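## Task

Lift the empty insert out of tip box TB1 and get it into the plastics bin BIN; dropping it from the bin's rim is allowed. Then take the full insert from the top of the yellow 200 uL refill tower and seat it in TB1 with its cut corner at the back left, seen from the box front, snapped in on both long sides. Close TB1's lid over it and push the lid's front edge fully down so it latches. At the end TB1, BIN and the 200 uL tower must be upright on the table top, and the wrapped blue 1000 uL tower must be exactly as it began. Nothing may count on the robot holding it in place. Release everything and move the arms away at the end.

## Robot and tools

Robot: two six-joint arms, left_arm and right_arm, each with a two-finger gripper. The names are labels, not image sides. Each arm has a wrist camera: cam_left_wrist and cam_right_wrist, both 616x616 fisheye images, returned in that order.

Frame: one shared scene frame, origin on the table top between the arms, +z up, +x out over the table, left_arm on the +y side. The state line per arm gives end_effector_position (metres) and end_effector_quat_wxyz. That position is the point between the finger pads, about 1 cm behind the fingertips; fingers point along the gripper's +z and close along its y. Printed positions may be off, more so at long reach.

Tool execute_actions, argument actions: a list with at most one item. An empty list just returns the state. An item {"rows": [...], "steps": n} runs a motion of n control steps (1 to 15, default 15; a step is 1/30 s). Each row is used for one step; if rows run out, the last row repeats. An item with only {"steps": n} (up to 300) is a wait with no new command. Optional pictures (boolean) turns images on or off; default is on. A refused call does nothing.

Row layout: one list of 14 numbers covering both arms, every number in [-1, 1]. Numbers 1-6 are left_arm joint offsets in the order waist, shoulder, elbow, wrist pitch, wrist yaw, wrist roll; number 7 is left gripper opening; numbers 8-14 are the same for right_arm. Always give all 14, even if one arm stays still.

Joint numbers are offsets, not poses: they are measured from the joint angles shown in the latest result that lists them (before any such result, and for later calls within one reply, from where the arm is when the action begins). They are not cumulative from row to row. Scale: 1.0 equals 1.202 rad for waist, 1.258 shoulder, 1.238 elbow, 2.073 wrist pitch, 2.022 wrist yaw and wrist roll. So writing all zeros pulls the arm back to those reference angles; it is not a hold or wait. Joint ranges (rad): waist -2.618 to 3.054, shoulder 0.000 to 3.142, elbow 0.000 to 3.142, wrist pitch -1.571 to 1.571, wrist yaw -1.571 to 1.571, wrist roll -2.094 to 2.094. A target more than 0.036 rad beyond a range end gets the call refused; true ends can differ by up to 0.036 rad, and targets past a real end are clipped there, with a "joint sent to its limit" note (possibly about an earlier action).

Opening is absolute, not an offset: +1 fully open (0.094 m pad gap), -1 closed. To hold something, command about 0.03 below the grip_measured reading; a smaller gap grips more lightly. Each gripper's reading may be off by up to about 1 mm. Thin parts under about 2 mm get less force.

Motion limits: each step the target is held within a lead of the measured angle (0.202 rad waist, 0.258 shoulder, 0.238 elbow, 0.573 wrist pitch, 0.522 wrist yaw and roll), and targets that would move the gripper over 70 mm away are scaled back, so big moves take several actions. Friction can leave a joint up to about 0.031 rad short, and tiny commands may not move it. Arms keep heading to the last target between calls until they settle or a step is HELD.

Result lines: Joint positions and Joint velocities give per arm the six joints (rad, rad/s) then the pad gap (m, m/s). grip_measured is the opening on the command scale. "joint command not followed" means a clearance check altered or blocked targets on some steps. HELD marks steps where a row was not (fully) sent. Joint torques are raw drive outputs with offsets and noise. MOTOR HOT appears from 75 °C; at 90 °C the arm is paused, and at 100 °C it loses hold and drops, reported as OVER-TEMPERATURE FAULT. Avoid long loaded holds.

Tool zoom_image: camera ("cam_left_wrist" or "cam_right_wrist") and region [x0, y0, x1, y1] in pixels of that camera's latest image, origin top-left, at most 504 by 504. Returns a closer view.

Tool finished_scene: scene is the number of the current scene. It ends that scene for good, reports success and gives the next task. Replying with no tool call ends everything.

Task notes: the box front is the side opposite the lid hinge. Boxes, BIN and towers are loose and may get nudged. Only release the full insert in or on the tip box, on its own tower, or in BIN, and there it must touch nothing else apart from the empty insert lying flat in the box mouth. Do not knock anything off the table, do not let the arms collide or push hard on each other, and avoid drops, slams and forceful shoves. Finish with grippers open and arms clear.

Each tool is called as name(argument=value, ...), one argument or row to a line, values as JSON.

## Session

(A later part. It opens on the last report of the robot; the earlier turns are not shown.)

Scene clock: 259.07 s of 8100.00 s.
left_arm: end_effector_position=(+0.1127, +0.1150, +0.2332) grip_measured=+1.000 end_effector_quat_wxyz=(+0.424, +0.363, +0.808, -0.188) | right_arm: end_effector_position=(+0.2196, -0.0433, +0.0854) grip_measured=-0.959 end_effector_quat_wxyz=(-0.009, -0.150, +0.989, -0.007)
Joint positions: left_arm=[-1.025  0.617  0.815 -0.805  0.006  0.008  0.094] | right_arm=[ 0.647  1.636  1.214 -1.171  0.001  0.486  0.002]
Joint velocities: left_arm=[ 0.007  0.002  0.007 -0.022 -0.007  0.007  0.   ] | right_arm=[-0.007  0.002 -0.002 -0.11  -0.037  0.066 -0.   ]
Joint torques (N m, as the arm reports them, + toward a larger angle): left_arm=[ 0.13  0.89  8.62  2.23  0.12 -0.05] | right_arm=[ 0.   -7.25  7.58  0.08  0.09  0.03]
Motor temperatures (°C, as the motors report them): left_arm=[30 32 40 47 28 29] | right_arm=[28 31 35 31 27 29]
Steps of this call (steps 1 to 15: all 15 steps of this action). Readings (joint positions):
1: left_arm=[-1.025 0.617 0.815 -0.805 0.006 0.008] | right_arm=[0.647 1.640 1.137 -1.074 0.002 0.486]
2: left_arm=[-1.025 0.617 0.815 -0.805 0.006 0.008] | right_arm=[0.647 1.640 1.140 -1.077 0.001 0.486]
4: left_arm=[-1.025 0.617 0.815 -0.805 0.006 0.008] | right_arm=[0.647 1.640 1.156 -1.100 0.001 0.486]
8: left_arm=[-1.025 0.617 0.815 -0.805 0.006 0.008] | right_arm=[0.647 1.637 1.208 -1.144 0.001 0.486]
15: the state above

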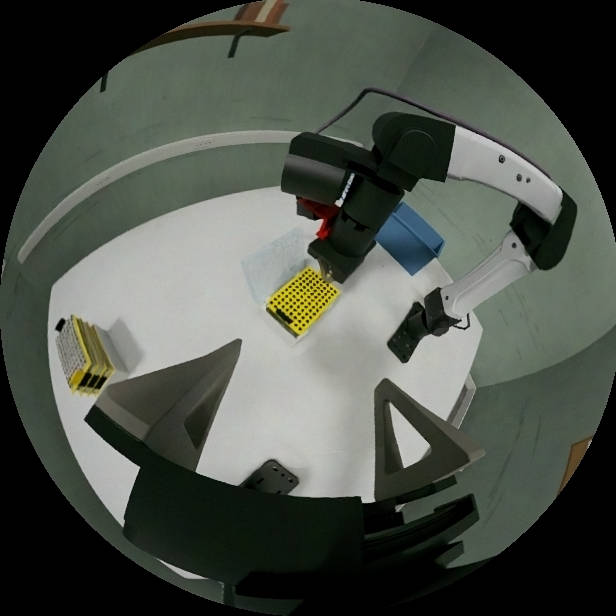

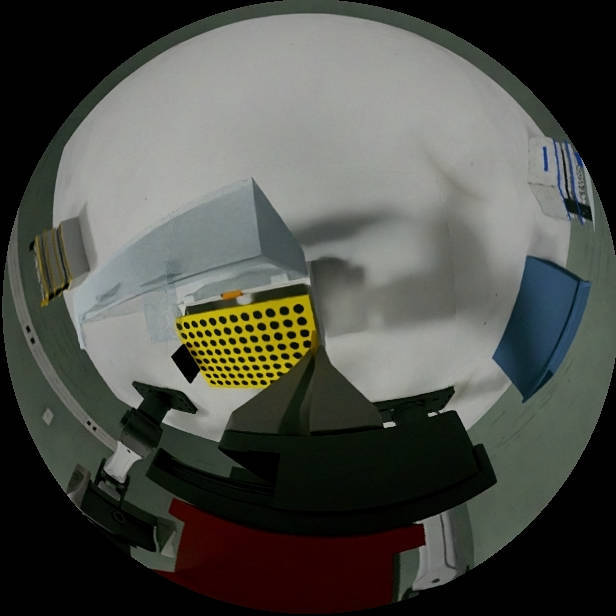

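execute_actions(
  actions=[
    {"rows": [[0,0,0,0,0,0,1,0,-0.03,0.03,-0.02,0,0,-1],[0,0,0,0,0,0,1,0,-0.05,0.06,-0.04,0,0,-1],[0,0,0,0,0,0,1,0,-0.06,0.09,-0.06,0,0,-1],[0,0,0,0,0,0,1,0,-0.065,0.12,-0.08,0,0,-1],[0,0,0,0,0,0,1,0,-0.065,0.15,-0.1,0,0,-1],[0,0,0,0,0,0,1,0,-0.065,0.18,-0.115,0,0,-1],[0,0,0,0,0,0,1,0,-0.065,0.21,-0.13,0,0,-1],[0,0,0,0,0,0,1,0,-0.065,0.24,-0.145,0,0,-1],[0,0,0,0,0,0,1,0,-0.065,0.27,-0.16,0,0,-1],[0,0,0,0,0,0,1,0,-0.065,0.3,-0.175,0,0,-1],[0,0,0,0,0,0,1,0,-0.065,0.33,-0.19,0,0,-1]], "steps": 15},
  ],
  pictures=false,
)

execute_actions(
  actions=[
    {"rows": [[0,0,0,0,0,0,1,-0.07,0,0,0,0,0,-1],[0,0,0,0,0,0,1,-0.14,0,0,0,0,0,-1],[0,0,0,0,0,0,1,-0.21,0,0,0,0,0,-1],[0,0,0,0,0,0,1,-0.28,0,0,0,0,0,-1],[0,0,0,0,0,0,1,-0.35,0,0,0,0,0,-1],[0,0,0,0,0,0,1,-0.42,0,0,0,0,0,-1],[0,0,0,0,0,0,1,-0.49,0,0,0,0,0,-1],[0,0,0,0,0,0,1,-0.56,0,0,0,0,0,-1],[0,0,0,0,0,0,1,-0.63,0,0,0,0,0,-1],[0,0,0,0,0,0,1,-0.7,0,0,0,0,0,-1],[0,0,0,0,0,0,1,-0.77,0,0,0,0,0,-1],[0,0,0,0,0,0,1,-0.84,0,0,0,0,0,-1]], "steps": 15},
  ],
  pictures=false,
)

execute_actions(
  actions=[
    {"steps": 20},
  ],
)

Scene clock: 275.47 s of 8100.00 s.
left_arm: end_effector_position=(+0.1127, +0.1150, +0.2332) grip_measured=+1.000 end_effector_quat_wxyz=(+0.424, +0.363, +0.808, -0.188) | right_arm: end_effector_position=(+0.2267, -0.0361, +0.2048) grip_measured=-0.959 end_effector_quat_wxyz=(+0.052, -0.150, +0.987, +0.038)
Joint positions: left_arm=[-1.025  0.617  0.815 -0.805  0.006  0.008  0.094] | right_arm=[ 0.647  1.556  1.602 -1.488  0.001  0.486  0.002]
Joint velocities: left_arm=[-0.002  0.002  0.007  0.037  0.007 -0.022  0.   ] | right_arm=[-0.007 -0.032  0.042 -0.462  0.022  0.081 -0.001]
Joint torques (N m, as the arm reports them, + toward a larger angle): left_arm=[ 0.13  0.91  8.63  2.23  0.11 -0.06] | right_arm=[ 0.   -5.72  7.16  0.35  0.09  0.03]
Motor temperatures (°C, as the motors report them): left_arm=[30 32 41 48 28 29] | right_arm=[28 32 37 31 27 29]
Steps of this call (steps 1 to 15: the robot went on to your last target; steps 16 to 90: nothing new was sent; then 12.90 s passed at rest; steps 91 to 105: all 15 steps of this action). Readings (joint positions):
91: left_arm=[-1.025 0.617 0.815 -0.805 0.006 0.008] | right_arm=[0.647 1.635 1.214 -1.180 0.001 0.486]
92: left_arm=[-1.025 0.617 0.815 -0.805 0.006 0.008] | right_arm=[0.647 1.631 1.218 -1.189 0.001 0.486]
94: left_arm=[-1.025 0.617 0.815 -0.805 0.006 0.008] | right_arm=[0.647 1.617 1.258 -1.234 0.001 0.486]
98: left_arm=[-1.025 0.617 0.815 -0.805 0.006 0.008] | right_arm=[0.647 1.581 1.416 -1.338 0.001 0.486]
105: the state above

Scene clock: 275.97 s of 8100.00 s.
left_arm: end_effector_position=(+0.1127, +0.1150, +0.2332) grip_measured=+1.000 end_effector_quat_wxyz=(+0.424, +0.363, +0.808, -0.188) | right_arm: end_effector_position=(+0.3089, -0.2865, +0.2049) grip_measured=-0.960 end_effector_quat_wxyz=(+0.065, +0.315, +0.947, +0.010)
Joint positions: left_arm=[-1.025  0.617  0.815 -0.805  0.006  0.008  0.094] | right_arm=[-0.296  1.557  1.603 -1.486  0.001  0.486  0.002]
Joint velocities: left_arm=[-0.002  0.002 -0.012 -0.037 -0.007  0.037  0.   ] | right_arm=[-1.697  0.002 -0.007 -0.037  0.183  0.022 -0.001]
Joint torques (N m, as the arm reports them, + toward a larger angle): left_arm=[ 0.13  0.9   8.61  2.23  0.11 -0.06] | right_arm=[ 2.8  -5.86  5.9   0.45 -0.14  0.06]
Motor temperatures (°C, as the motors report them): left_arm=[30 32 41 48 28 29] | right_arm=[28 32 37 31 27 29]
Steps of this call (steps 1 to 15: all 15 steps of this action). Readings (joint positions):
1: left_arm=[-1.025 0.617 0.815 -0.805 0.006 0.008] | right_arm=[0.639 1.556 1.603 -1.496 -0.002 0.486]
2: left_arm=[-1.025 0.617 0.815 -0.805 0.006 0.008] | right_arm=[0.611 1.556 1.603 -1.496 -0.008 0.486]
4: left_arm=[-1.025 0.617 0.815 -0.805 0.006 0.008] | right_arm=[0.493 1.557 1.603 -1.495 -0.012 0.486]
8: left_arm=[-1.025 0.617 0.815 -0.805 0.006 0.008] | right_arm=[0.204 1.557 1.603 -1.489 -0.007 0.486]
15: the state above

Scene clock: 276.63 s of 8100.00 s.
left_arm: end_effector_position=(+0.1127, +0.1150, +0.2332) grip_measured=+1.000 end_effector_quat_wxyz=(+0.424, +0.363, +0.808, -0.188) | right_arm: end_effector_position=(+0.3043, -0.3097, +0.2049) grip_measured=-0.960 end_effector_quat_wxyz=(+0.066, +0.350, +0.934, +0.003)
Joint positions: left_arm=[-1.025  0.617  0.815 -0.805  0.006  0.008  0.094] | right_arm=[-0.371  1.557  1.603 -1.486  0.011  0.486  0.002]
Joint velocities: left_arm=[-0.012 -0.007  0.002  0.051 -0.037 -0.022  0.   ] | right_arm=[-0.007 -0.017 -0.017 -0.022 -0.066  0.037 -0.   ]
Joint torques (N m, as the arm reports them, + toward a larger angle): left_arm=[ 0.09  0.93  8.62  2.23  0.11 -0.06] | right_arm=[ 0.63 -5.72  5.92  0.47  0.01  0.03]
Motor temperatures (°C, as the motors report them): left_arm=[30 32 41 48 28 29] | right_arm=[28 32 37 31 27 29]
Steps of this call (steps 1 to 20: the robot went on to your last target). Readings (joint positions):
1: left_arm=[-1.025 0.617 0.815 -0.805 0.006 0.008] | right_arm=[-0.342 1.557 1.603 -1.486 0.007 0.486]
2: left_arm=[-1.025 0.617 0.815 -0.805 0.006 0.008] | right_arm=[-0.367 1.557 1.603 -1.486 0.011 0.486]
4: left_arm=[-1.025 0.617 0.815 -0.805 0.006 0.008] | right_arm=[-0.374 1.557 1.603 -1.486 0.012 0.486]
8: left_arm=[-1.025 0.617 0.815 -0.805 0.006 0.008] | right_arm=[-0.371 1.557 1.603 -1.486 0.011 0.486]
20: the state above

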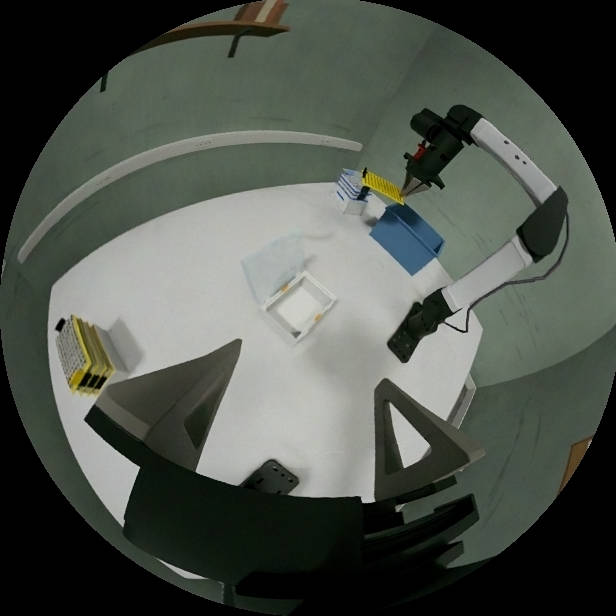

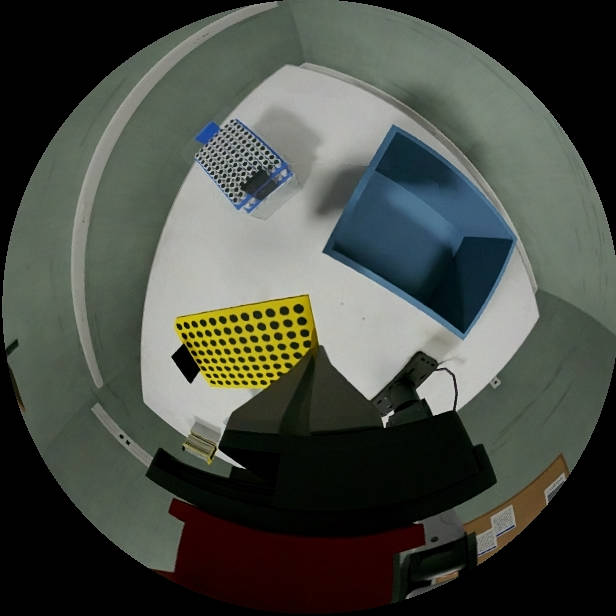

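execute_actions(
  actions=[
    {"rows": [[0,0,0,0,0,0,1,-0.05,0,0,0,0,0,-1],[0,0,0,0,0,0,1,-0.1,0,0,0,0,0,-1],[0,0,0,0,0,0,1,-0.15,0,0,0,0,0,-1],[0,0,0,0,0,0,1,-0.2,0,0,0,0,0,-1],[0,0,0,0,0,0,1,-0.25,0,0,0,0,0,-1],[0,0,0,0,0,0,1,-0.3,0,0,0,0,0,-1],[0,0,0,0,0,0,1,-0.35,0,0,0,0,0,-1],[0,0,0,0,0,0,1,-0.4,0,0,0,0,0,-1],[0,0,0,0,0,0,1,-0.45,0,0,0,0,0,-1],[0,0,0,0,0,0,1,-0.5,0,0,0,0,0,-1],[0,0,0,0,0,0,1,-0.55,0,0,0,0,0,-1]], "steps": 15},
  ],
  pictures=false,
)

execute_actions(
  actions=[
    {"steps": 15},
  ],
)

Scene clock: 289.80 s of 8100.00 s.
left_arm: end_effector_position=(+0.1127, +0.1150, +0.2332) grip_measured=+1.000 end_effector_quat_wxyz=(+0.424, +0.363, +0.808, -0.188) | right_arm: end_effector_position=(+0.1998, -0.4709, +0.2049) grip_measured=-0.960 end_effector_quat_wxyz=(+0.062, +0.638, +0.767, -0.023)
Joint positions: left_arm=[-1.025  0.617  0.815 -0.805  0.006  0.008  0.094] | right_arm=[-1.041  1.557  1.603 -1.486  0.019  0.486  0.002]
Joint velocities: left_arm=[ 0.002 -0.002 -0.017  0.022 -0.066 -0.037  0.   ] | right_arm=[-0.032 -0.007  0.017 -0.037 -0.007  0.022 -0.001]
Joint torques (N m, as the arm reports them, + toward a larger angle): left_arm=[ 0.15  0.91  8.61  2.22  0.12 -0.06] | right_arm=[ 0.86 -5.76  5.77  0.46  0.    0.04]
Motor temperatures (°C, as the motors report them): left_arm=[30 31 41 48 28 29] | right_arm=[28 32 36 31 27 29]
Steps of this call (steps 1 to 15: the robot went on to your last target; steps 16 to 90: nothing new was sent; then 9.67 s passed at rest; steps 91 to 105: all 15 steps of this action). Readings (joint positions):
91: left_arm=[-1.025 0.617 0.815 -0.805 0.006 0.008] | right_arm=[-0.377 1.557 1.603 -1.486 0.009 0.486]
92: left_arm=[-1.025 0.617 0.815 -0.805 0.006 0.008] | right_arm=[-0.396 1.557 1.603 -1.486 0.005 0.486]
94: left_arm=[-1.025 0.617 0.815 -0.805 0.006 0.008] | right_arm=[-0.485 1.557 1.603 -1.486 0.001 0.486]
98: left_arm=[-1.025 0.617 0.815 -0.805 0.006 0.008] | right_arm=[-0.742 1.557 1.603 -1.486 0.004 0.486]
105: the state above

Scene clock: 290.30 s of 8100.00 s.
left_arm: end_effector_position=(+0.1127, +0.1150, +0.2332) grip_measured=+1.000 end_effector_quat_wxyz=(+0.424, +0.363, +0.808, -0.188) | right_arm: end_effector_position=(+0.2001, -0.4707, +0.2049) grip_measured=-0.960 end_effector_quat_wxyz=(+0.062, +0.638, +0.767, -0.023)
Joint positions: left_arm=[-1.025  0.617  0.815 -0.805  0.006  0.008  0.094] | right_arm=[-1.04   1.557  1.603 -1.486  0.019  0.486  0.002]
Joint velocities: left_arm=[ 0.002 -0.002  0.007  0.007 -0.051  0.007  0.   ] | right_arm=[-0.007  0.002  0.007 -0.051  0.066 -0.037  0.001]
Joint torques (N m, as the arm reports them, + toward a larger angle): left_arm=[ 0.14  0.95  8.58  2.23  0.12 -0.06] | right_arm=[ 0.51 -5.72  5.92  0.48  0.03  0.04]
Motor temperatures (°C, as the motors report them): left_arm=[30 31 41 48 28 29] | right_arm=[28 32 36 31 27 29]
Steps of this call (steps 1 to 15: the robot went on to your last target). Readings (joint positions):
1: left_arm=[-1.025 0.617 0.815 -0.805 0.006 0.008] | right_arm=[-1.040 1.557 1.603 -1.486 0.019 0.486]
2: left_arm=[-1.025 0.617 0.815 -0.805 0.006 0.008] | right_arm=[-1.040 1.557 1.603 -1.486 0.019 0.486]
4: left_arm=[-1.025 0.617 0.815 -0.805 0.006 0.008] | right_arm=[-1.040 1.557 1.603 -1.486 0.019 0.486]
8: left_arm=[-1.025 0.617 0.815 -0.805 0.006 0.008] | right_arm=[-1.040 1.557 1.603 -1.486 0.019 0.486]
15: the state above
All arms were judged still, so your last target was given up. Only a new action makes them travel on or press farther. Fingers that are still opening or closing keep moving.

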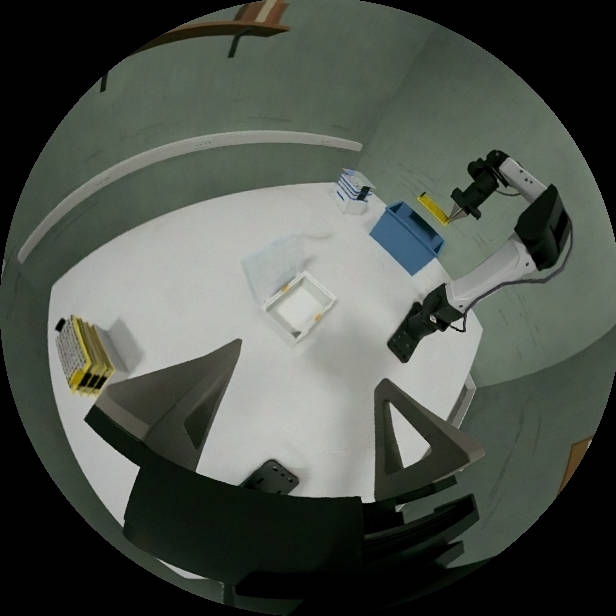

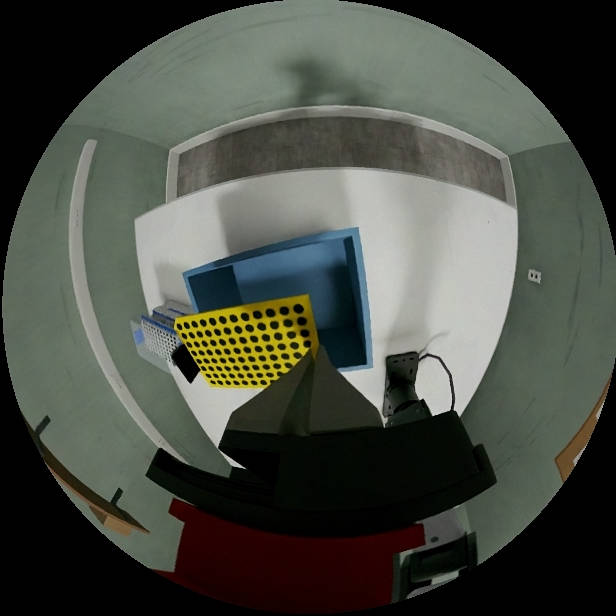

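execute_actions(
  actions=[
    {"rows": [[0,0,0,0,0,0,1,0,-0.005,-0.03,0.01,0,0,-1],[0,0,0,0,0,0,1,0,-0.01,-0.06,0.02,0,0,-1],[0,0,0,0,0,0,1,0,-0.015,-0.09,0.03,0,0,-1],[0,0,0,0,0,0,1,0,-0.02,-0.12,0.04,0,0,-1],[0,0,0,0,0,0,1,0,-0.026,-0.15,0.05,0,0,-1],[0,0,0,0,0,0,1,0,-0.026,-0.18,0.06,0,0,-1],[0,0,0,0,0,0,1,0,-0.026,-0.21,0.07,0,0,-1],[0,0,0,0,0,0,1,0,-0.026,-0.24,0.08,0,0,-1],[0,0,0,0,0,0,1,0,-0.026,-0.26,0.08,0,0,-1]], "steps": 15},
  ],
  pictures=false,
)

execute_actions(
  actions=[
    {"steps": 15},
  ],
)

Scene clock: 300.00 s of 8100.00 s.
left_arm: end_effector_position=(+0.1127, +0.1150, +0.2332) grip_measured=+1.000 end_effector_quat_wxyz=(+0.424, +0.363, +0.808, -0.188) | right_arm: end_effector_position=(+0.1774, -0.4421, +0.1290) grip_measured=-0.960 end_effector_quat_wxyz=(-0.022, +0.638, +0.769, -0.005)
Joint positions: left_arm=[-1.025  0.617  0.815 -0.805  0.006  0.008  0.094] | right_arm=[-1.04   1.539  1.288 -1.36   0.019  0.486  0.002]
Joint velocities: left_arm=[-0.012 -0.002  0.017  0.007 -0.007  0.037  0.   ] | right_arm=[-0.022  0.022  0.002  0.227  0.051 -0.037 -0.001]
Joint torques (N m, as the arm reports them, + toward a larger angle): left_arm=[ 0.14  0.89  8.62  2.23  0.12 -0.06] | right_arm=[ 0.01 -6.44  5.47  0.33  0.11  0.04]
Motor temperatures (°C, as the motors report them): left_arm=[30 31 41 49 28 29] | right_arm=[28 32 36 31 27 29]
Steps of this call (steps 1 to 90: nothing new was sent; then 6.20 s passed at rest; steps 91 to 105: all 15 steps of this action). Readings (joint positions):
91: left_arm=[-1.025 0.617 0.815 -0.805 0.006 0.008] | right_arm=[-1.040 1.557 1.601 -1.485 0.019 0.486]
92: left_arm=[-1.025 0.617 0.815 -0.805 0.006 0.008] | right_arm=[-1.040 1.555 1.591 -1.479 0.019 0.486]
94: left_arm=[-1.025 0.617 0.815 -0.805 0.006 0.008] | right_arm=[-1.040 1.548 1.542 -1.457 0.019 0.486]
98: left_arm=[-1.025 0.617 0.815 -0.805 0.006 0.008] | right_arm=[-1.040 1.539 1.391 -1.404 0.019 0.486]
105: the state above

Scene clock: 300.50 s of 8100.00 s.
left_arm: end_effector_position=(+0.1127, +0.1150, +0.2332) grip_measured=+1.000 end_effector_quat_wxyz=(+0.424, +0.363, +0.808, -0.188) | right_arm: end_effector_position=(+0.1806, -0.4460, +0.1288) grip_measured=-0.960 end_effector_quat_wxyz=(-0.012, +0.638, +0.770, -0.007)
Joint positions: left_arm=[-1.025  0.617  0.815 -0.805  0.006  0.008  0.094] | right_arm=[-1.04   1.539  1.288 -1.34   0.019  0.486  0.002]
Joint velocities: left_arm=[ 0.002 -0.007 -0.007 -0.007 -0.007 -0.007  0.   ] | right_arm=[-0.002 -0.002  0.012 -0.007  0.022 -0.022  0.001]
Joint torques (N m, as the arm reports them, + toward a larger angle): left_arm=[ 0.14  0.91  8.62  2.23  0.11 -0.07] | right_arm=[ 0.01 -6.63  5.38  0.39  0.11  0.04]
Motor temperatures (°C, as the motors report them): left_arm=[30 31 41 49 28 29] | right_arm=[28 32 36 31 27 29]
Steps of this call (steps 1 to 15: the robot went on to your last target). Readings (joint positions):
1: left_arm=[-1.025 0.617 0.815 -0.805 0.006 0.008] | right_arm=[-1.040 1.539 1.288 -1.356 0.019 0.486]
2: left_arm=[-1.025 0.617 0.815 -0.805 0.006 0.008] | right_arm=[-1.040 1.539 1.288 -1.352 0.019 0.486]
4: left_arm=[-1.025 0.617 0.815 -0.805 0.006 0.008] | right_arm=[-1.040 1.539 1.288 -1.347 0.019 0.486]
8: left_arm=[-1.025 0.617 0.815 -0.805 0.006 0.008] | right_arm=[-1.040 1.539 1.288 -1.342 0.019 0.486]
15: the state above

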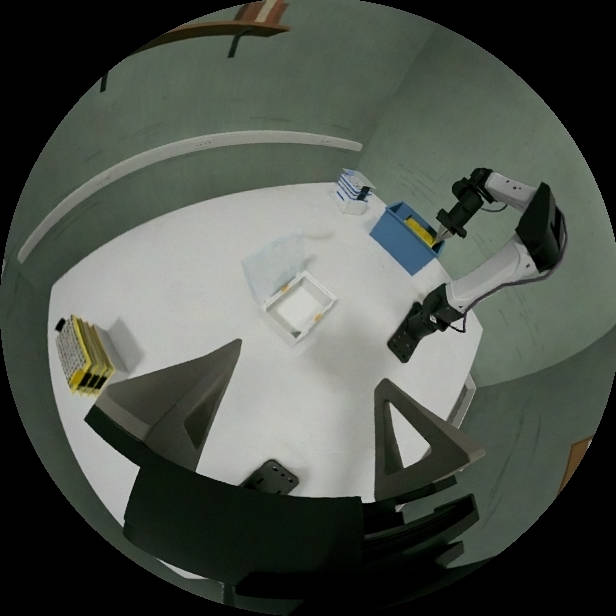

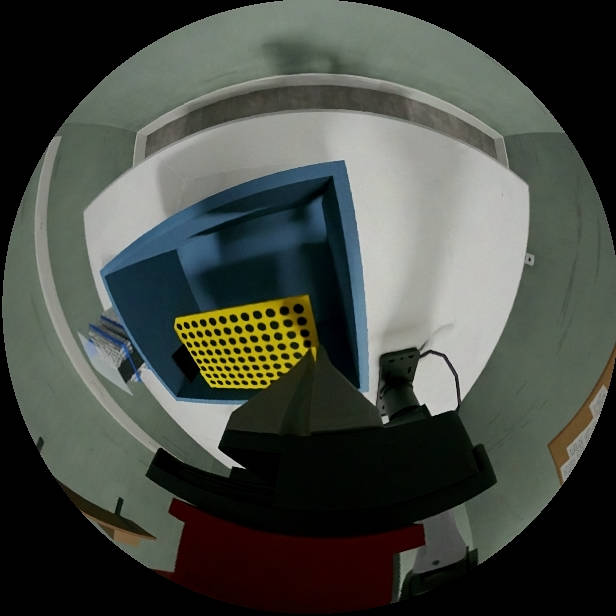

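execute_actions(
  actions=[
    {"rows": [[0,0,0,0,0,0,1,0,0,-0.03,0.05,0,0,-1]], "steps": 15},
  ],
  pictures=false,
)

execute_actions(
  actions=[
    {"rows": [[0,0,0,0,0,0,1,0,0,0,0,0,0,-0.7]], "steps": 15},
  ],
  pictures=false,
)

execute_actions(
  actions=[
    {"rows": [[0,0,0,0,0,0,1,0,0,0.1,-0.05,0,0,-0.7],[0,0,0,0,0,0,1,0,0,0.2,-0.1,0,0,-0.7],[0,0,0,0,0,0,1,0,0,0.27,-0.13,0,0,-0.7]], "steps": 15},
  ],
)

Scene clock: 306.07 s of 8100.00 s.
left_arm: end_effector_position=(+0.1127, +0.1150, +0.2332) grip_measured=+1.000 end_effector_quat_wxyz=(+0.424, +0.363, +0.808, -0.188) | right_arm: end_effector_position=(+0.1900, -0.4579, +0.1243) grip_measured=-0.960 end_effector_quat_wxyz=(+0.019, +0.639, +0.769, -0.013)
Joint positions: left_arm=[-1.025  0.617  0.815 -0.805  0.006  0.008  0.094] | right_arm=[-1.04   1.539  1.27  -1.259  0.019  0.486  0.002]
Joint velocities: left_arm=[-0.012  0.012 -0.002 -0.066  0.022 -0.037  0.   ] | right_arm=[-0.002  0.007 -0.012 -0.007  0.051  0.007 -0.   ]
Joint torques (N m, as the arm reports them, + toward a larger angle): left_arm=[ 0.15  0.91  8.63  2.23  0.11 -0.06] | right_arm=[ 0.02 -5.75  4.71  0.47  0.11  0.04]
Motor temperatures (°C, as the motors report them): left_arm=[30 31 42 49 28 29] | right_arm=[28 32 36 31 27 29]
Steps of this call (steps 1 to 15: the robot went on to your last target; steps 16 to 90: nothing new was sent; then 2.07 s passed at rest; steps 91 to 105: all 15 steps of this action). Readings (joint positions):
91: left_arm=[-1.025 0.617 0.815 -0.805 0.006 0.008] | right_arm=[-1.040 1.539 1.285 -1.331 0.019 0.486]
92: left_arm=[-1.025 0.617 0.815 -0.805 0.006 0.008] | right_arm=[-1.040 1.539 1.281 -1.317 0.019 0.486]
94: left_arm=[-1.025 0.617 0.815 -0.805 0.006 0.008] | right_arm=[-1.040 1.539 1.272 -1.293 0.019 0.486]
98: left_arm=[-1.025 0.617 0.815 -0.805 0.006 0.008] | right_arm=[-1.040 1.539 1.270 -1.271 0.019 0.486]
105: the state above

Scene clock: 306.57 s of 8100.00 s.
left_arm: end_effector_position=(+0.1127, +0.1150, +0.2332) grip_measured=+1.000 end_effector_quat_wxyz=(+0.424, +0.363, +0.808, -0.188) | right_arm: end_effector_position=(+0.1900, -0.4579, +0.1243) grip_measured=-0.703 end_effector_quat_wxyz=(+0.019, +0.639, +0.769, -0.013)
Joint positions: left_arm=[-1.025  0.617  0.815 -0.805  0.006  0.008  0.094] | right_arm=[-1.04   1.539  1.27  -1.259  0.019  0.486  0.014]
Joint velocities: left_arm=[-0.007  0.007  0.012 -0.022  0.007  0.022  0.   ] | right_arm=[-0.007  0.007  0.017 -0.066  0.066  0.051 -0.001]
Joint torques (N m, as the arm reports them, + toward a larger angle): left_arm=[ 0.11  0.94  8.64  2.22  0.12 -0.07] | right_arm=[ 0.03 -5.72  6.07  0.32  0.11  0.03]
Motor temperatures (°C, as the motors report them): left_arm=[30 31 42 49 28 29] | right_arm=[28 32 36 31 27 29]
Steps of this call (steps 1 to 15: all 15 steps of this action). Readings (joint positions):
1: left_arm=[-1.025 0.617 0.815 -0.805 0.006 0.008] | right_arm=[-1.040 1.539 1.270 -1.259 0.019 0.486]
2: left_arm=[-1.025 0.617 0.815 -0.805 0.006 0.008] | right_arm=[-1.040 1.539 1.270 -1.259 0.019 0.486]
4: left_arm=[-1.025 0.617 0.815 -0.805 0.006 0.008] | right_arm=[-1.040 1.539 1.270 -1.259 0.019 0.486]
8: left_arm=[-1.025 0.617 0.815 -0.805 0.006 0.008] | right_arm=[-1.040 1.539 1.270 -1.259 0.019 0.486]
15: the state above

Scene clock: 307.07 s of 8100.00 s.
left_arm: end_effector_position=(+0.1127, +0.1150, +0.2332) grip_measured=+1.000 end_effector_quat_wxyz=(+0.424, +0.363, +0.808, -0.188) | right_arm: end_effector_position=(+0.1954, -0.4647, +0.2087) grip_measured=-0.703 end_effector_quat_wxyz=(+0.063, +0.638, +0.767, -0.023)
Joint positions: left_arm=[-1.025  0.617  0.815 -0.805  0.006  0.008  0.094] | right_arm=[-1.04   1.532  1.594 -1.501  0.019  0.486  0.014]
Joint velocities: left_arm=[-0.002  0.002  0.012 -0.022 -0.007  0.066  0.   ] | right_arm=[-0.007  0.002 -0.007 -0.139 -0.037  0.022 -0.   ]
Joint torques (N m, as the arm reports them, + toward a larger angle): left_arm=[ 0.16  0.93  8.63  2.23  0.12 -0.06] | right_arm=[-0.03 -4.91  6.43  0.39  0.1   0.02]
Motor temperatures (°C, as the motors report them): left_arm=[30 31 42 49 28 29] | right_arm=[28 32 36 31 27 29]
Steps of this call (steps 1 to 15: all 15 steps of this action). Readings (joint positions):
1: left_arm=[-1.025 0.617 0.815 -0.805 0.006 0.008] | right_arm=[-1.040 1.542 1.282 -1.275 0.019 0.486]
2: left_arm=[-1.025 0.617 0.815 -0.805 0.006 0.008] | right_arm=[-1.040 1.551 1.325 -1.317 0.019 0.486]
4: left_arm=[-1.025 0.617 0.815 -0.805 0.006 0.008] | right_arm=[-1.040 1.565 1.457 -1.392 0.019 0.486]
8: left_arm=[-1.025 0.617 0.815 -0.805 0.006 0.008] | right_arm=[-1.040 1.535 1.592 -1.437 0.019 0.486]
15: the state above

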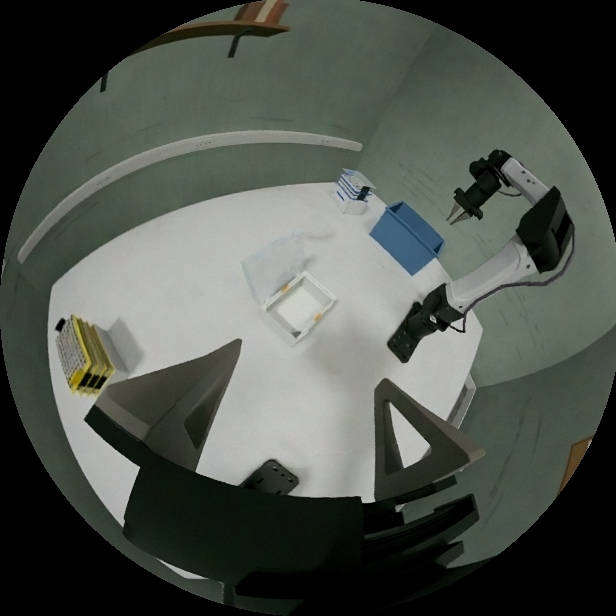

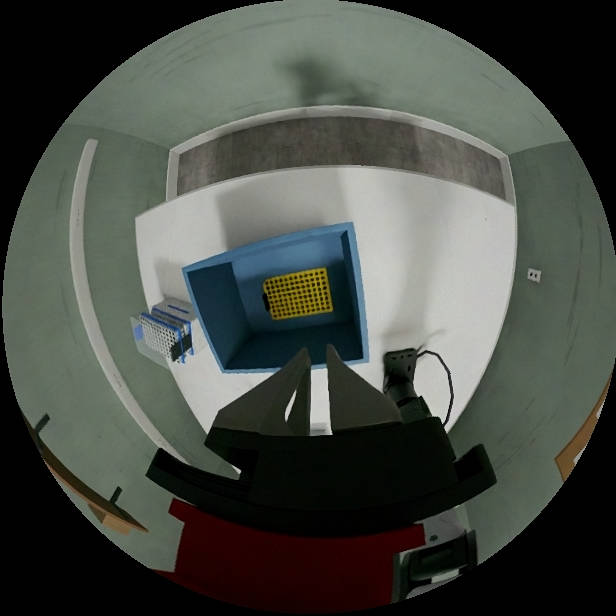

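execute_actions(
  actions=[
    {"rows": [[0.951,0.907,0.81,-0.367,0,0.772,0,1.0,-0.83,-0.706,0.32,0,-0.24,1]], "steps": 15},
  ],
  pictures=false,
)

execute_actions(
  actions=[
    {"steps": 40},
  ],
)

Scene clock: 334.43 s of 8100.00 s.
left_arm: end_effector_position=(+0.2978, +0.3267, +0.2082) grip_measured=+0.002 end_effector_quat_wxyz=(+0.070, +0.568, +0.819, +0.049) | right_arm: end_effector_position=(+0.2249, -0.2137, +0.2083) grip_measured=+1.000 end_effector_quat_wxyz=(+0.448, -0.052, +0.892, +0.032)
Joint positions: left_arm=[-0.076  1.732  1.8   -1.468  0.019  1.328  0.047] | right_arm=[ 0.007  0.479  0.734 -0.896  0.014  0.023  0.094]
Joint velocities: left_arm=[ 1.814  1.048 -0.017 -0.212  0.037  1.56  -0.   ] | right_arm=[ 2.122 -0.12   0.007  0.315  0.007 -0.11   0.   ]
Joint torques (N m, as the arm reports them, + toward a larger angle): left_arm=[  2.8  -12.37   9.2    0.1    0.08  -0.01] | right_arm=[ 0.24  2.67  5.53  1.73  0.07 -0.08]
Motor temperatures (°C, as the motors report them): left_arm=[30 31 42 50 28 29] | right_arm=[28 31 37 31 27 29]
Steps of this call (steps 1 to 30: the robot went on to your last target; steps 31 to 100: nothing new was sent; then 23.53 s passed at rest; steps 101 to 115: all 15 steps of this action). Readings (joint positions):
101: left_arm=[-0.995 0.651 0.857 -0.887 0.017 0.082] | right_arm=[-1.018 1.499 1.549 -1.439 0.030 0.421]
102: left_arm=[-0.924 0.729 0.943 -1.017 0.018 0.181] | right_arm=[-0.964 1.433 1.458 -1.309 0.035 0.338]
104: left_arm=[-0.780 0.906 1.116 -1.209 0.016 0.376] | right_arm=[-0.813 1.280 1.291 -1.125 0.031 0.217]
108: left_arm=[-0.503 1.258 1.462 -1.420 0.016 0.766] | right_arm=[-0.507 0.924 0.980 -0.940 0.019 0.090]
115: the state above

Scene clock: 335.77 s of 8100.00 s.
left_arm: end_effector_position=(+0.2650, +0.3932, +0.1956) grip_measured=+0.002 end_effector_quat_wxyz=(+0.015, +0.580, +0.814, +0.022) | right_arm: end_effector_position=(+0.2227, -0.1829, +0.2143) grip_measured=+1.000 end_effector_quat_wxyz=(+0.458, -0.124, +0.878, +0.063)
Joint positions: left_arm=[ 0.128  1.765  1.8   -1.553 -0.003  1.56   0.047] | right_arm=[ 0.153  0.478  0.734 -0.866  0.012  0.006  0.094]
Joint velocities: left_arm=[ 0.007 -0.027 -0.027 -0.037  0.022 -0.022 -0.001] | right_arm=[-0.027  0.002 -0.017 -0.037 -0.022  0.007  0.   ]
Joint torques (N m, as the arm reports them, + toward a larger angle): left_arm=[-0.77 -9.68  8.98  0.41  0.28  0.03] | right_arm=[ 0.71  2.19  5.51  1.92  0.12 -0.05]
Motor temperatures (°C, as the motors report them): left_arm=[30 32 42 50 28 29] | right_arm=[28 31 37 31 27 29]
Steps of this call (steps 1 to 30: the robot went on to your last target; steps 31 to 40: nothing new was sent). Readings (joint positions):
1: left_arm=[-0.011 1.762 1.800 -1.476 0.018 1.375] | right_arm=[0.072 0.478 0.734 -0.887 0.014 0.019]
2: left_arm=[0.048 1.781 1.800 -1.484 0.014 1.412] | right_arm=[0.117 0.478 0.734 -0.881 0.012 0.016]
4: left_arm=[0.126 1.789 1.800 -1.499 0.001 1.464] | right_arm=[0.149 0.478 0.734 -0.874 0.012 0.011]
8: left_arm=[0.133 1.769 1.800 -1.533 -0.004 1.520] | right_arm=[0.153 0.478 0.734 -0.869 0.012 0.008]
40: the state above
All arms were judged still, so your last target was given up. Only a new action makes them travel on or press farther. Fingers that are still opening or closing keep moving.

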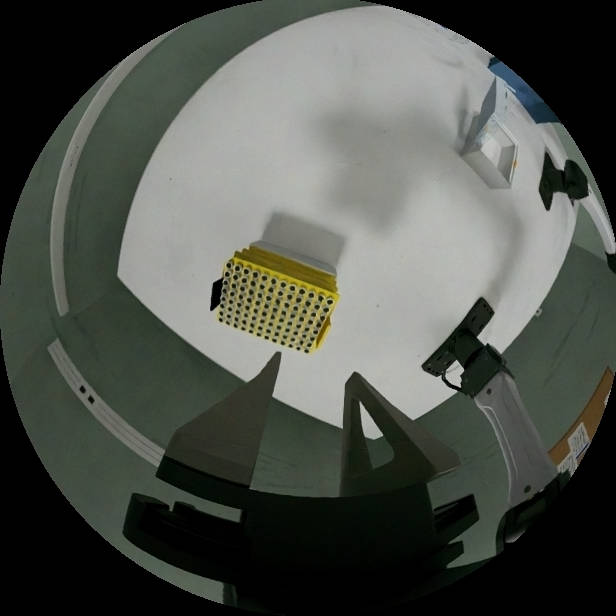

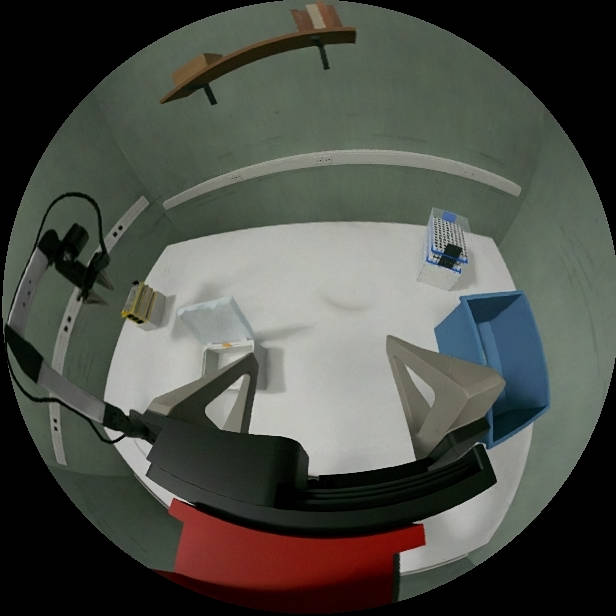

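zoom_image(
  camera="cam_left_wrist",
  region=[200, 230, 380, 410],
)

Region (200, 230, 380, 410) of cam_left_wrist's 616x616 image, scaled by 2.800, with more detail than that image has.

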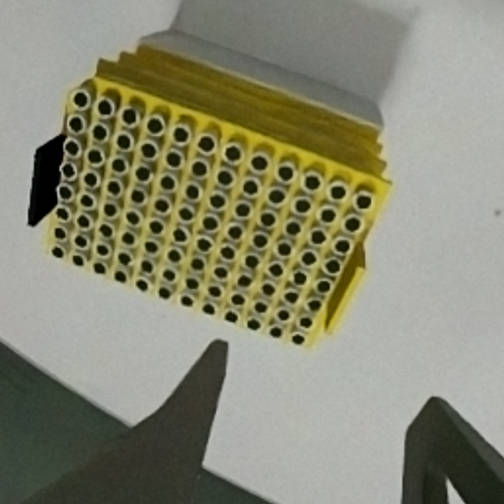

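execute_actions(
  actions=[
    {"rows": [[0,0.025,-0.08,0.035,0,0.072,0,0,0,0,0,0,0,1]], "steps": 15},
  ],
  pictures=false,
)

execute_actions(
  actions=[
    {"steps": 15},
  ],
)

zoom_image(
  camera="cam_left_wrist",
  region=[200, 230, 380, 410],
)

Scene clock: 353.77 s of 8100.00 s.
left_arm: end_effector_position=(+0.2652, +0.3932, +0.1672) grip_measured=+0.002 end_effector_quat_wxyz=(+0.000, +0.632, +0.775, +0.003) | right_arm: end_effector_position=(+0.2227, -0.1829, +0.2143) grip_measured=+1.000 end_effector_quat_wxyz=(+0.458, -0.124, +0.878, +0.063)
Joint positions: left_arm=[ 0.128  1.788  1.715 -1.493 -0.003  1.69   0.047] | right_arm=[ 0.153  0.478  0.734 -0.866  0.012  0.006  0.094]
Joint velocities: left_arm=[-0.002 -0.012 -0.002  0.007  0.022  0.022 -0.001] | right_arm=[-0.022 -0.022  0.002 -0.051 -0.022 -0.037  0.   ]
Joint torques (N m, as the arm reports them, + toward a larger angle): left_arm=[ 0.1  -8.71  6.33  0.53  0.2   0.05] | right_arm=[-0.02  1.47  6.53  1.67  0.07  0.02]
Motor temperatures (°C, as the motors report them): left_arm=[30 37 43 44 28 29] | right_arm=[28 30 37 34 27 29]
Steps of this call (steps 1 to 90: nothing new was sent; then 14.50 s passed at rest; steps 91 to 105: all 15 steps of this action). Readings (joint positions):
91: left_arm=[0.128 1.764 1.789 -1.542 -0.003 1.579] | right_arm=[0.153 0.478 0.734 -0.866 0.012 0.006]
92: left_arm=[0.128 1.763 1.770 -1.530 -0.003 1.602] | right_arm=[0.153 0.478 0.734 -0.866 0.012 0.006]
94: left_arm=[0.128 1.773 1.734 -1.517 -0.003 1.636] | right_arm=[0.153 0.478 0.734 -0.866 0.012 0.006]
98: left_arm=[0.128 1.788 1.715 -1.503 -0.003 1.671] | right_arm=[0.153 0.478 0.734 -0.866 0.012 0.006]
105: the state above

Scene clock: 354.27 s of 8100.00 s.
left_arm: end_effector_position=(+0.2657, +0.3934, +0.1673) grip_measured=+0.002 end_effector_quat_wxyz=(+0.001, +0.634, +0.773, +0.004) | right_arm: end_effector_position=(+0.2227, -0.1829, +0.2143) grip_measured=+1.000 end_effector_quat_wxyz=(+0.458, -0.124, +0.878, +0.063)
Joint positions: left_arm=[ 0.128  1.788  1.715 -1.491 -0.003  1.695  0.047] | right_arm=[ 0.153  0.478  0.734 -0.866  0.012  0.006  0.094]
Joint velocities: left_arm=[ 0.007  0.007 -0.002 -0.037  0.022 -0.051 -0.001] | right_arm=[-0.007  0.017 -0.012  0.022 -0.095 -0.022  0.   ]
Joint torques (N m, as the arm reports them, + toward a larger angle): left_arm=[ 0.13 -8.77  6.29  0.52  0.2   0.03] | right_arm=[0.   1.5  6.58 1.67 0.07 0.02]
Motor temperatures (°C, as the motors report them): left_arm=[30 37 43 44 28 29] | right_arm=[28 30 37 34 27 29]
Steps of this call (steps 1 to 15: the robot went on to your last target). Readings (joint positions):
1: left_arm=[0.128 1.788 1.715 -1.492 -0.003 1.692] | right_arm=[0.153 0.478 0.734 -0.866 0.012 0.006]
2: left_arm=[0.128 1.788 1.715 -1.492 -0.003 1.692] | right_arm=[0.153 0.478 0.734 -0.866 0.012 0.006]
4: left_arm=[0.128 1.788 1.715 -1.491 -0.003 1.693] | right_arm=[0.153 0.478 0.734 -0.866 0.012 0.006]
8: left_arm=[0.128 1.788 1.715 -1.491 -0.003 1.695] | right_arm=[0.153 0.478 0.734 -0.866 0.012 0.006]
15: the state above
All arms were judged still, so your last target was given up. Only a new action makes them travel on or press farther. Fingers that are still opening or closing keep moving.

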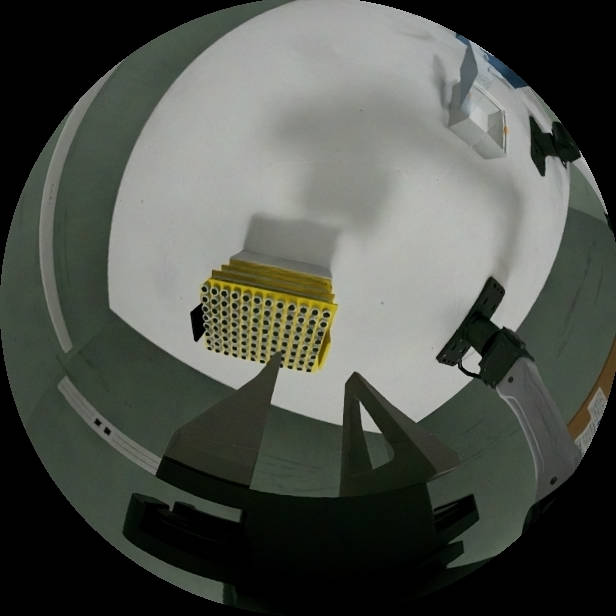

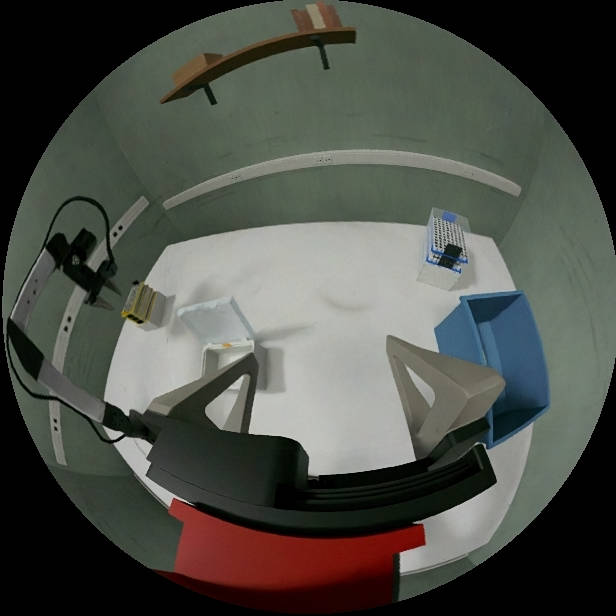

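Region (200, 230, 380, 410) of cam_left_wrist's 616x616 image, scaled by 2.800, with more detail than that image has.

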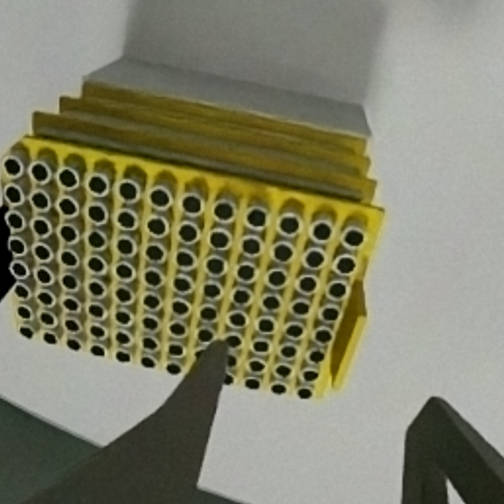

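execute_actions(
  actions=[
    {"rows": [[0,-0.032,-0.091,0.035,0,0,-0.3,0,0,0,0,0,0,1]], "steps": 15},
  ],
  pictures=false,
)

execute_actions(
  actions=[
    {"steps": 15},
  ],
)

zoom_image(
  camera="cam_left_wrist",
  region=[220, 260, 400, 440],
)

Scene clock: 364.77 s of 8100.00 s.
left_arm: end_effector_position=(+0.2591, +0.3912, +0.1520) grip_measured=-0.298 end_effector_quat_wxyz=(-0.001, +0.634, +0.773, +0.000) | right_arm: end_effector_position=(+0.2227, -0.1829, +0.2143) grip_measured=+1.000 end_effector_quat_wxyz=(+0.458, -0.124, +0.878, +0.063)
Joint positions: left_arm=[ 0.128  1.76   1.619 -1.431 -0.003  1.696  0.033] | right_arm=[ 0.153  0.478  0.734 -0.866  0.012  0.006  0.094]
Joint velocities: left_arm=[ 0.007 -0.017 -0.007  0.066 -0.037  0.007 -0.   ] | right_arm=[-0.007 -0.007 -0.007 -0.022 -0.066 -0.007  0.   ]
Joint torques (N m, as the arm reports them, + toward a larger angle): left_arm=[  0.15 -10.19   6.14   0.48   0.18  -0.07] | right_arm=[-0.02  1.48  6.53  1.67  0.06  0.02]
Motor temperatures (°C, as the motors report them): left_arm=[30 38 42 43 28 29] | right_arm=[28 29 37 35 27 29]
Steps of this call (steps 1 to 90: nothing new was sent; then 7.00 s passed at rest; steps 91 to 105: all 15 steps of this action). Readings (joint positions):
91: left_arm=[0.128 1.781 1.699 -1.475 -0.003 1.696] | right_arm=[0.153 0.478 0.734 -0.866 0.012 0.006]
92: left_arm=[0.128 1.769 1.670 -1.458 -0.003 1.696] | right_arm=[0.153 0.478 0.734 -0.866 0.012 0.006]
94: left_arm=[0.128 1.760 1.633 -1.455 -0.003 1.696] | right_arm=[0.153 0.478 0.734 -0.866 0.012 0.006]
98: left_arm=[0.128 1.760 1.619 -1.443 -0.003 1.696] | right_arm=[0.153 0.478 0.734 -0.866 0.012 0.006]
105: the state above

Scene clock: 365.27 s of 8100.00 s.
left_arm: end_effector_position=(+0.2597, +0.3914, +0.1520) grip_measured=-0.298 end_effector_quat_wxyz=(-0.001, +0.634, +0.773, +0.002) | right_arm: end_effector_position=(+0.2227, -0.1829, +0.2143) grip_measured=+1.000 end_effector_quat_wxyz=(+0.458, -0.124, +0.878, +0.063)
Joint positions: left_arm=[ 0.128  1.76   1.619 -1.428 -0.003  1.696  0.033] | right_arm=[ 0.153  0.478  0.734 -0.866  0.012  0.006  0.094]
Joint velocities: left_arm=[ 0.017  0.002 -0.007 -0.051 -0.037 -0.007 -0.002] | right_arm=[-0.012  0.007  0.002 -0.066 -0.022  0.007  0.   ]
Joint torques (N m, as the arm reports them, + toward a larger angle): left_arm=[  0.15 -10.2    6.12   0.5    0.18  -0.08] | right_arm=[0.02 1.48 6.57 1.66 0.06 0.02]
Motor temperatures (°C, as the motors report them): left_arm=[30 39 42 42 28 29] | right_arm=[28 29 37 35 27 29]
Steps of this call (steps 1 to 15: the robot went on to your last target). Readings (joint positions):
1: left_arm=[0.128 1.760 1.619 -1.430 -0.003 1.696] | right_arm=[0.153 0.478 0.734 -0.866 0.012 0.006]
2: left_arm=[0.128 1.760 1.619 -1.430 -0.003 1.696] | right_arm=[0.153 0.478 0.734 -0.866 0.012 0.006]
4: left_arm=[0.128 1.760 1.619 -1.429 -0.003 1.696] | right_arm=[0.153 0.478 0.734 -0.866 0.012 0.006]
8: left_arm=[0.128 1.760 1.619 -1.429 -0.003 1.696] | right_arm=[0.153 0.478 0.734 -0.866 0.012 0.006]
15: the state above
All arms were judged still, so your last target was given up. Only a new action makes them travel on or press farther. Fingers that are still opening or closing keep moving.

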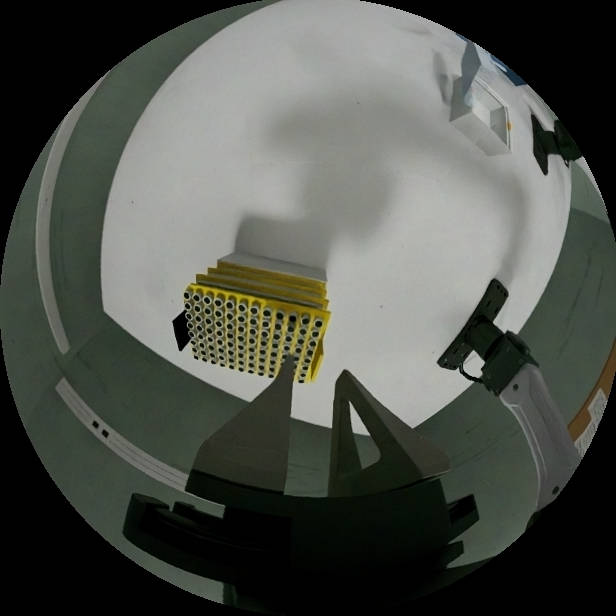

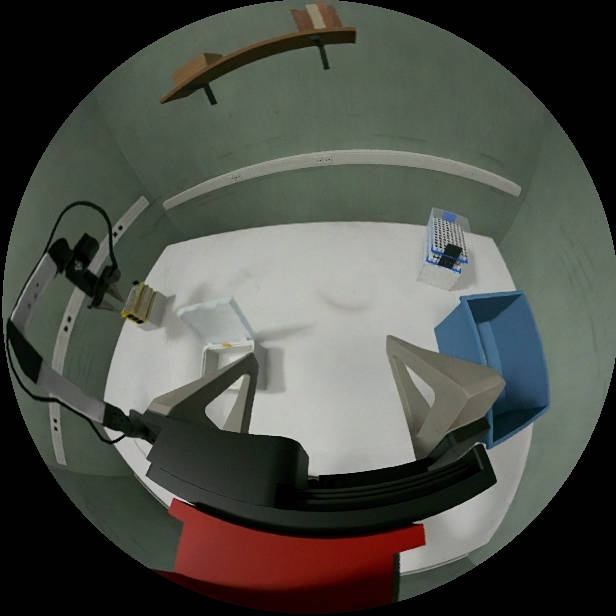

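Region (220, 260, 400, 440) of cam_left_wrist's 616x616 image, scaled by 2.800, with more detail than that image has.

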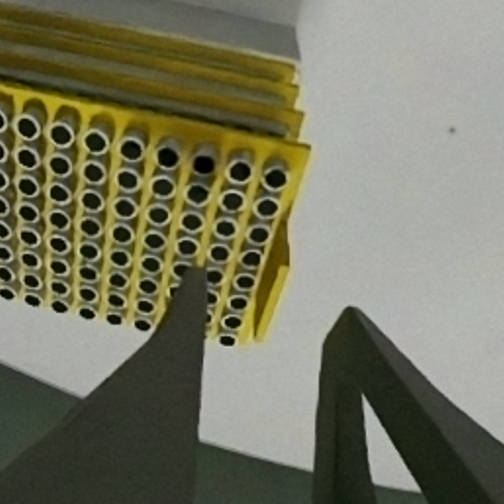

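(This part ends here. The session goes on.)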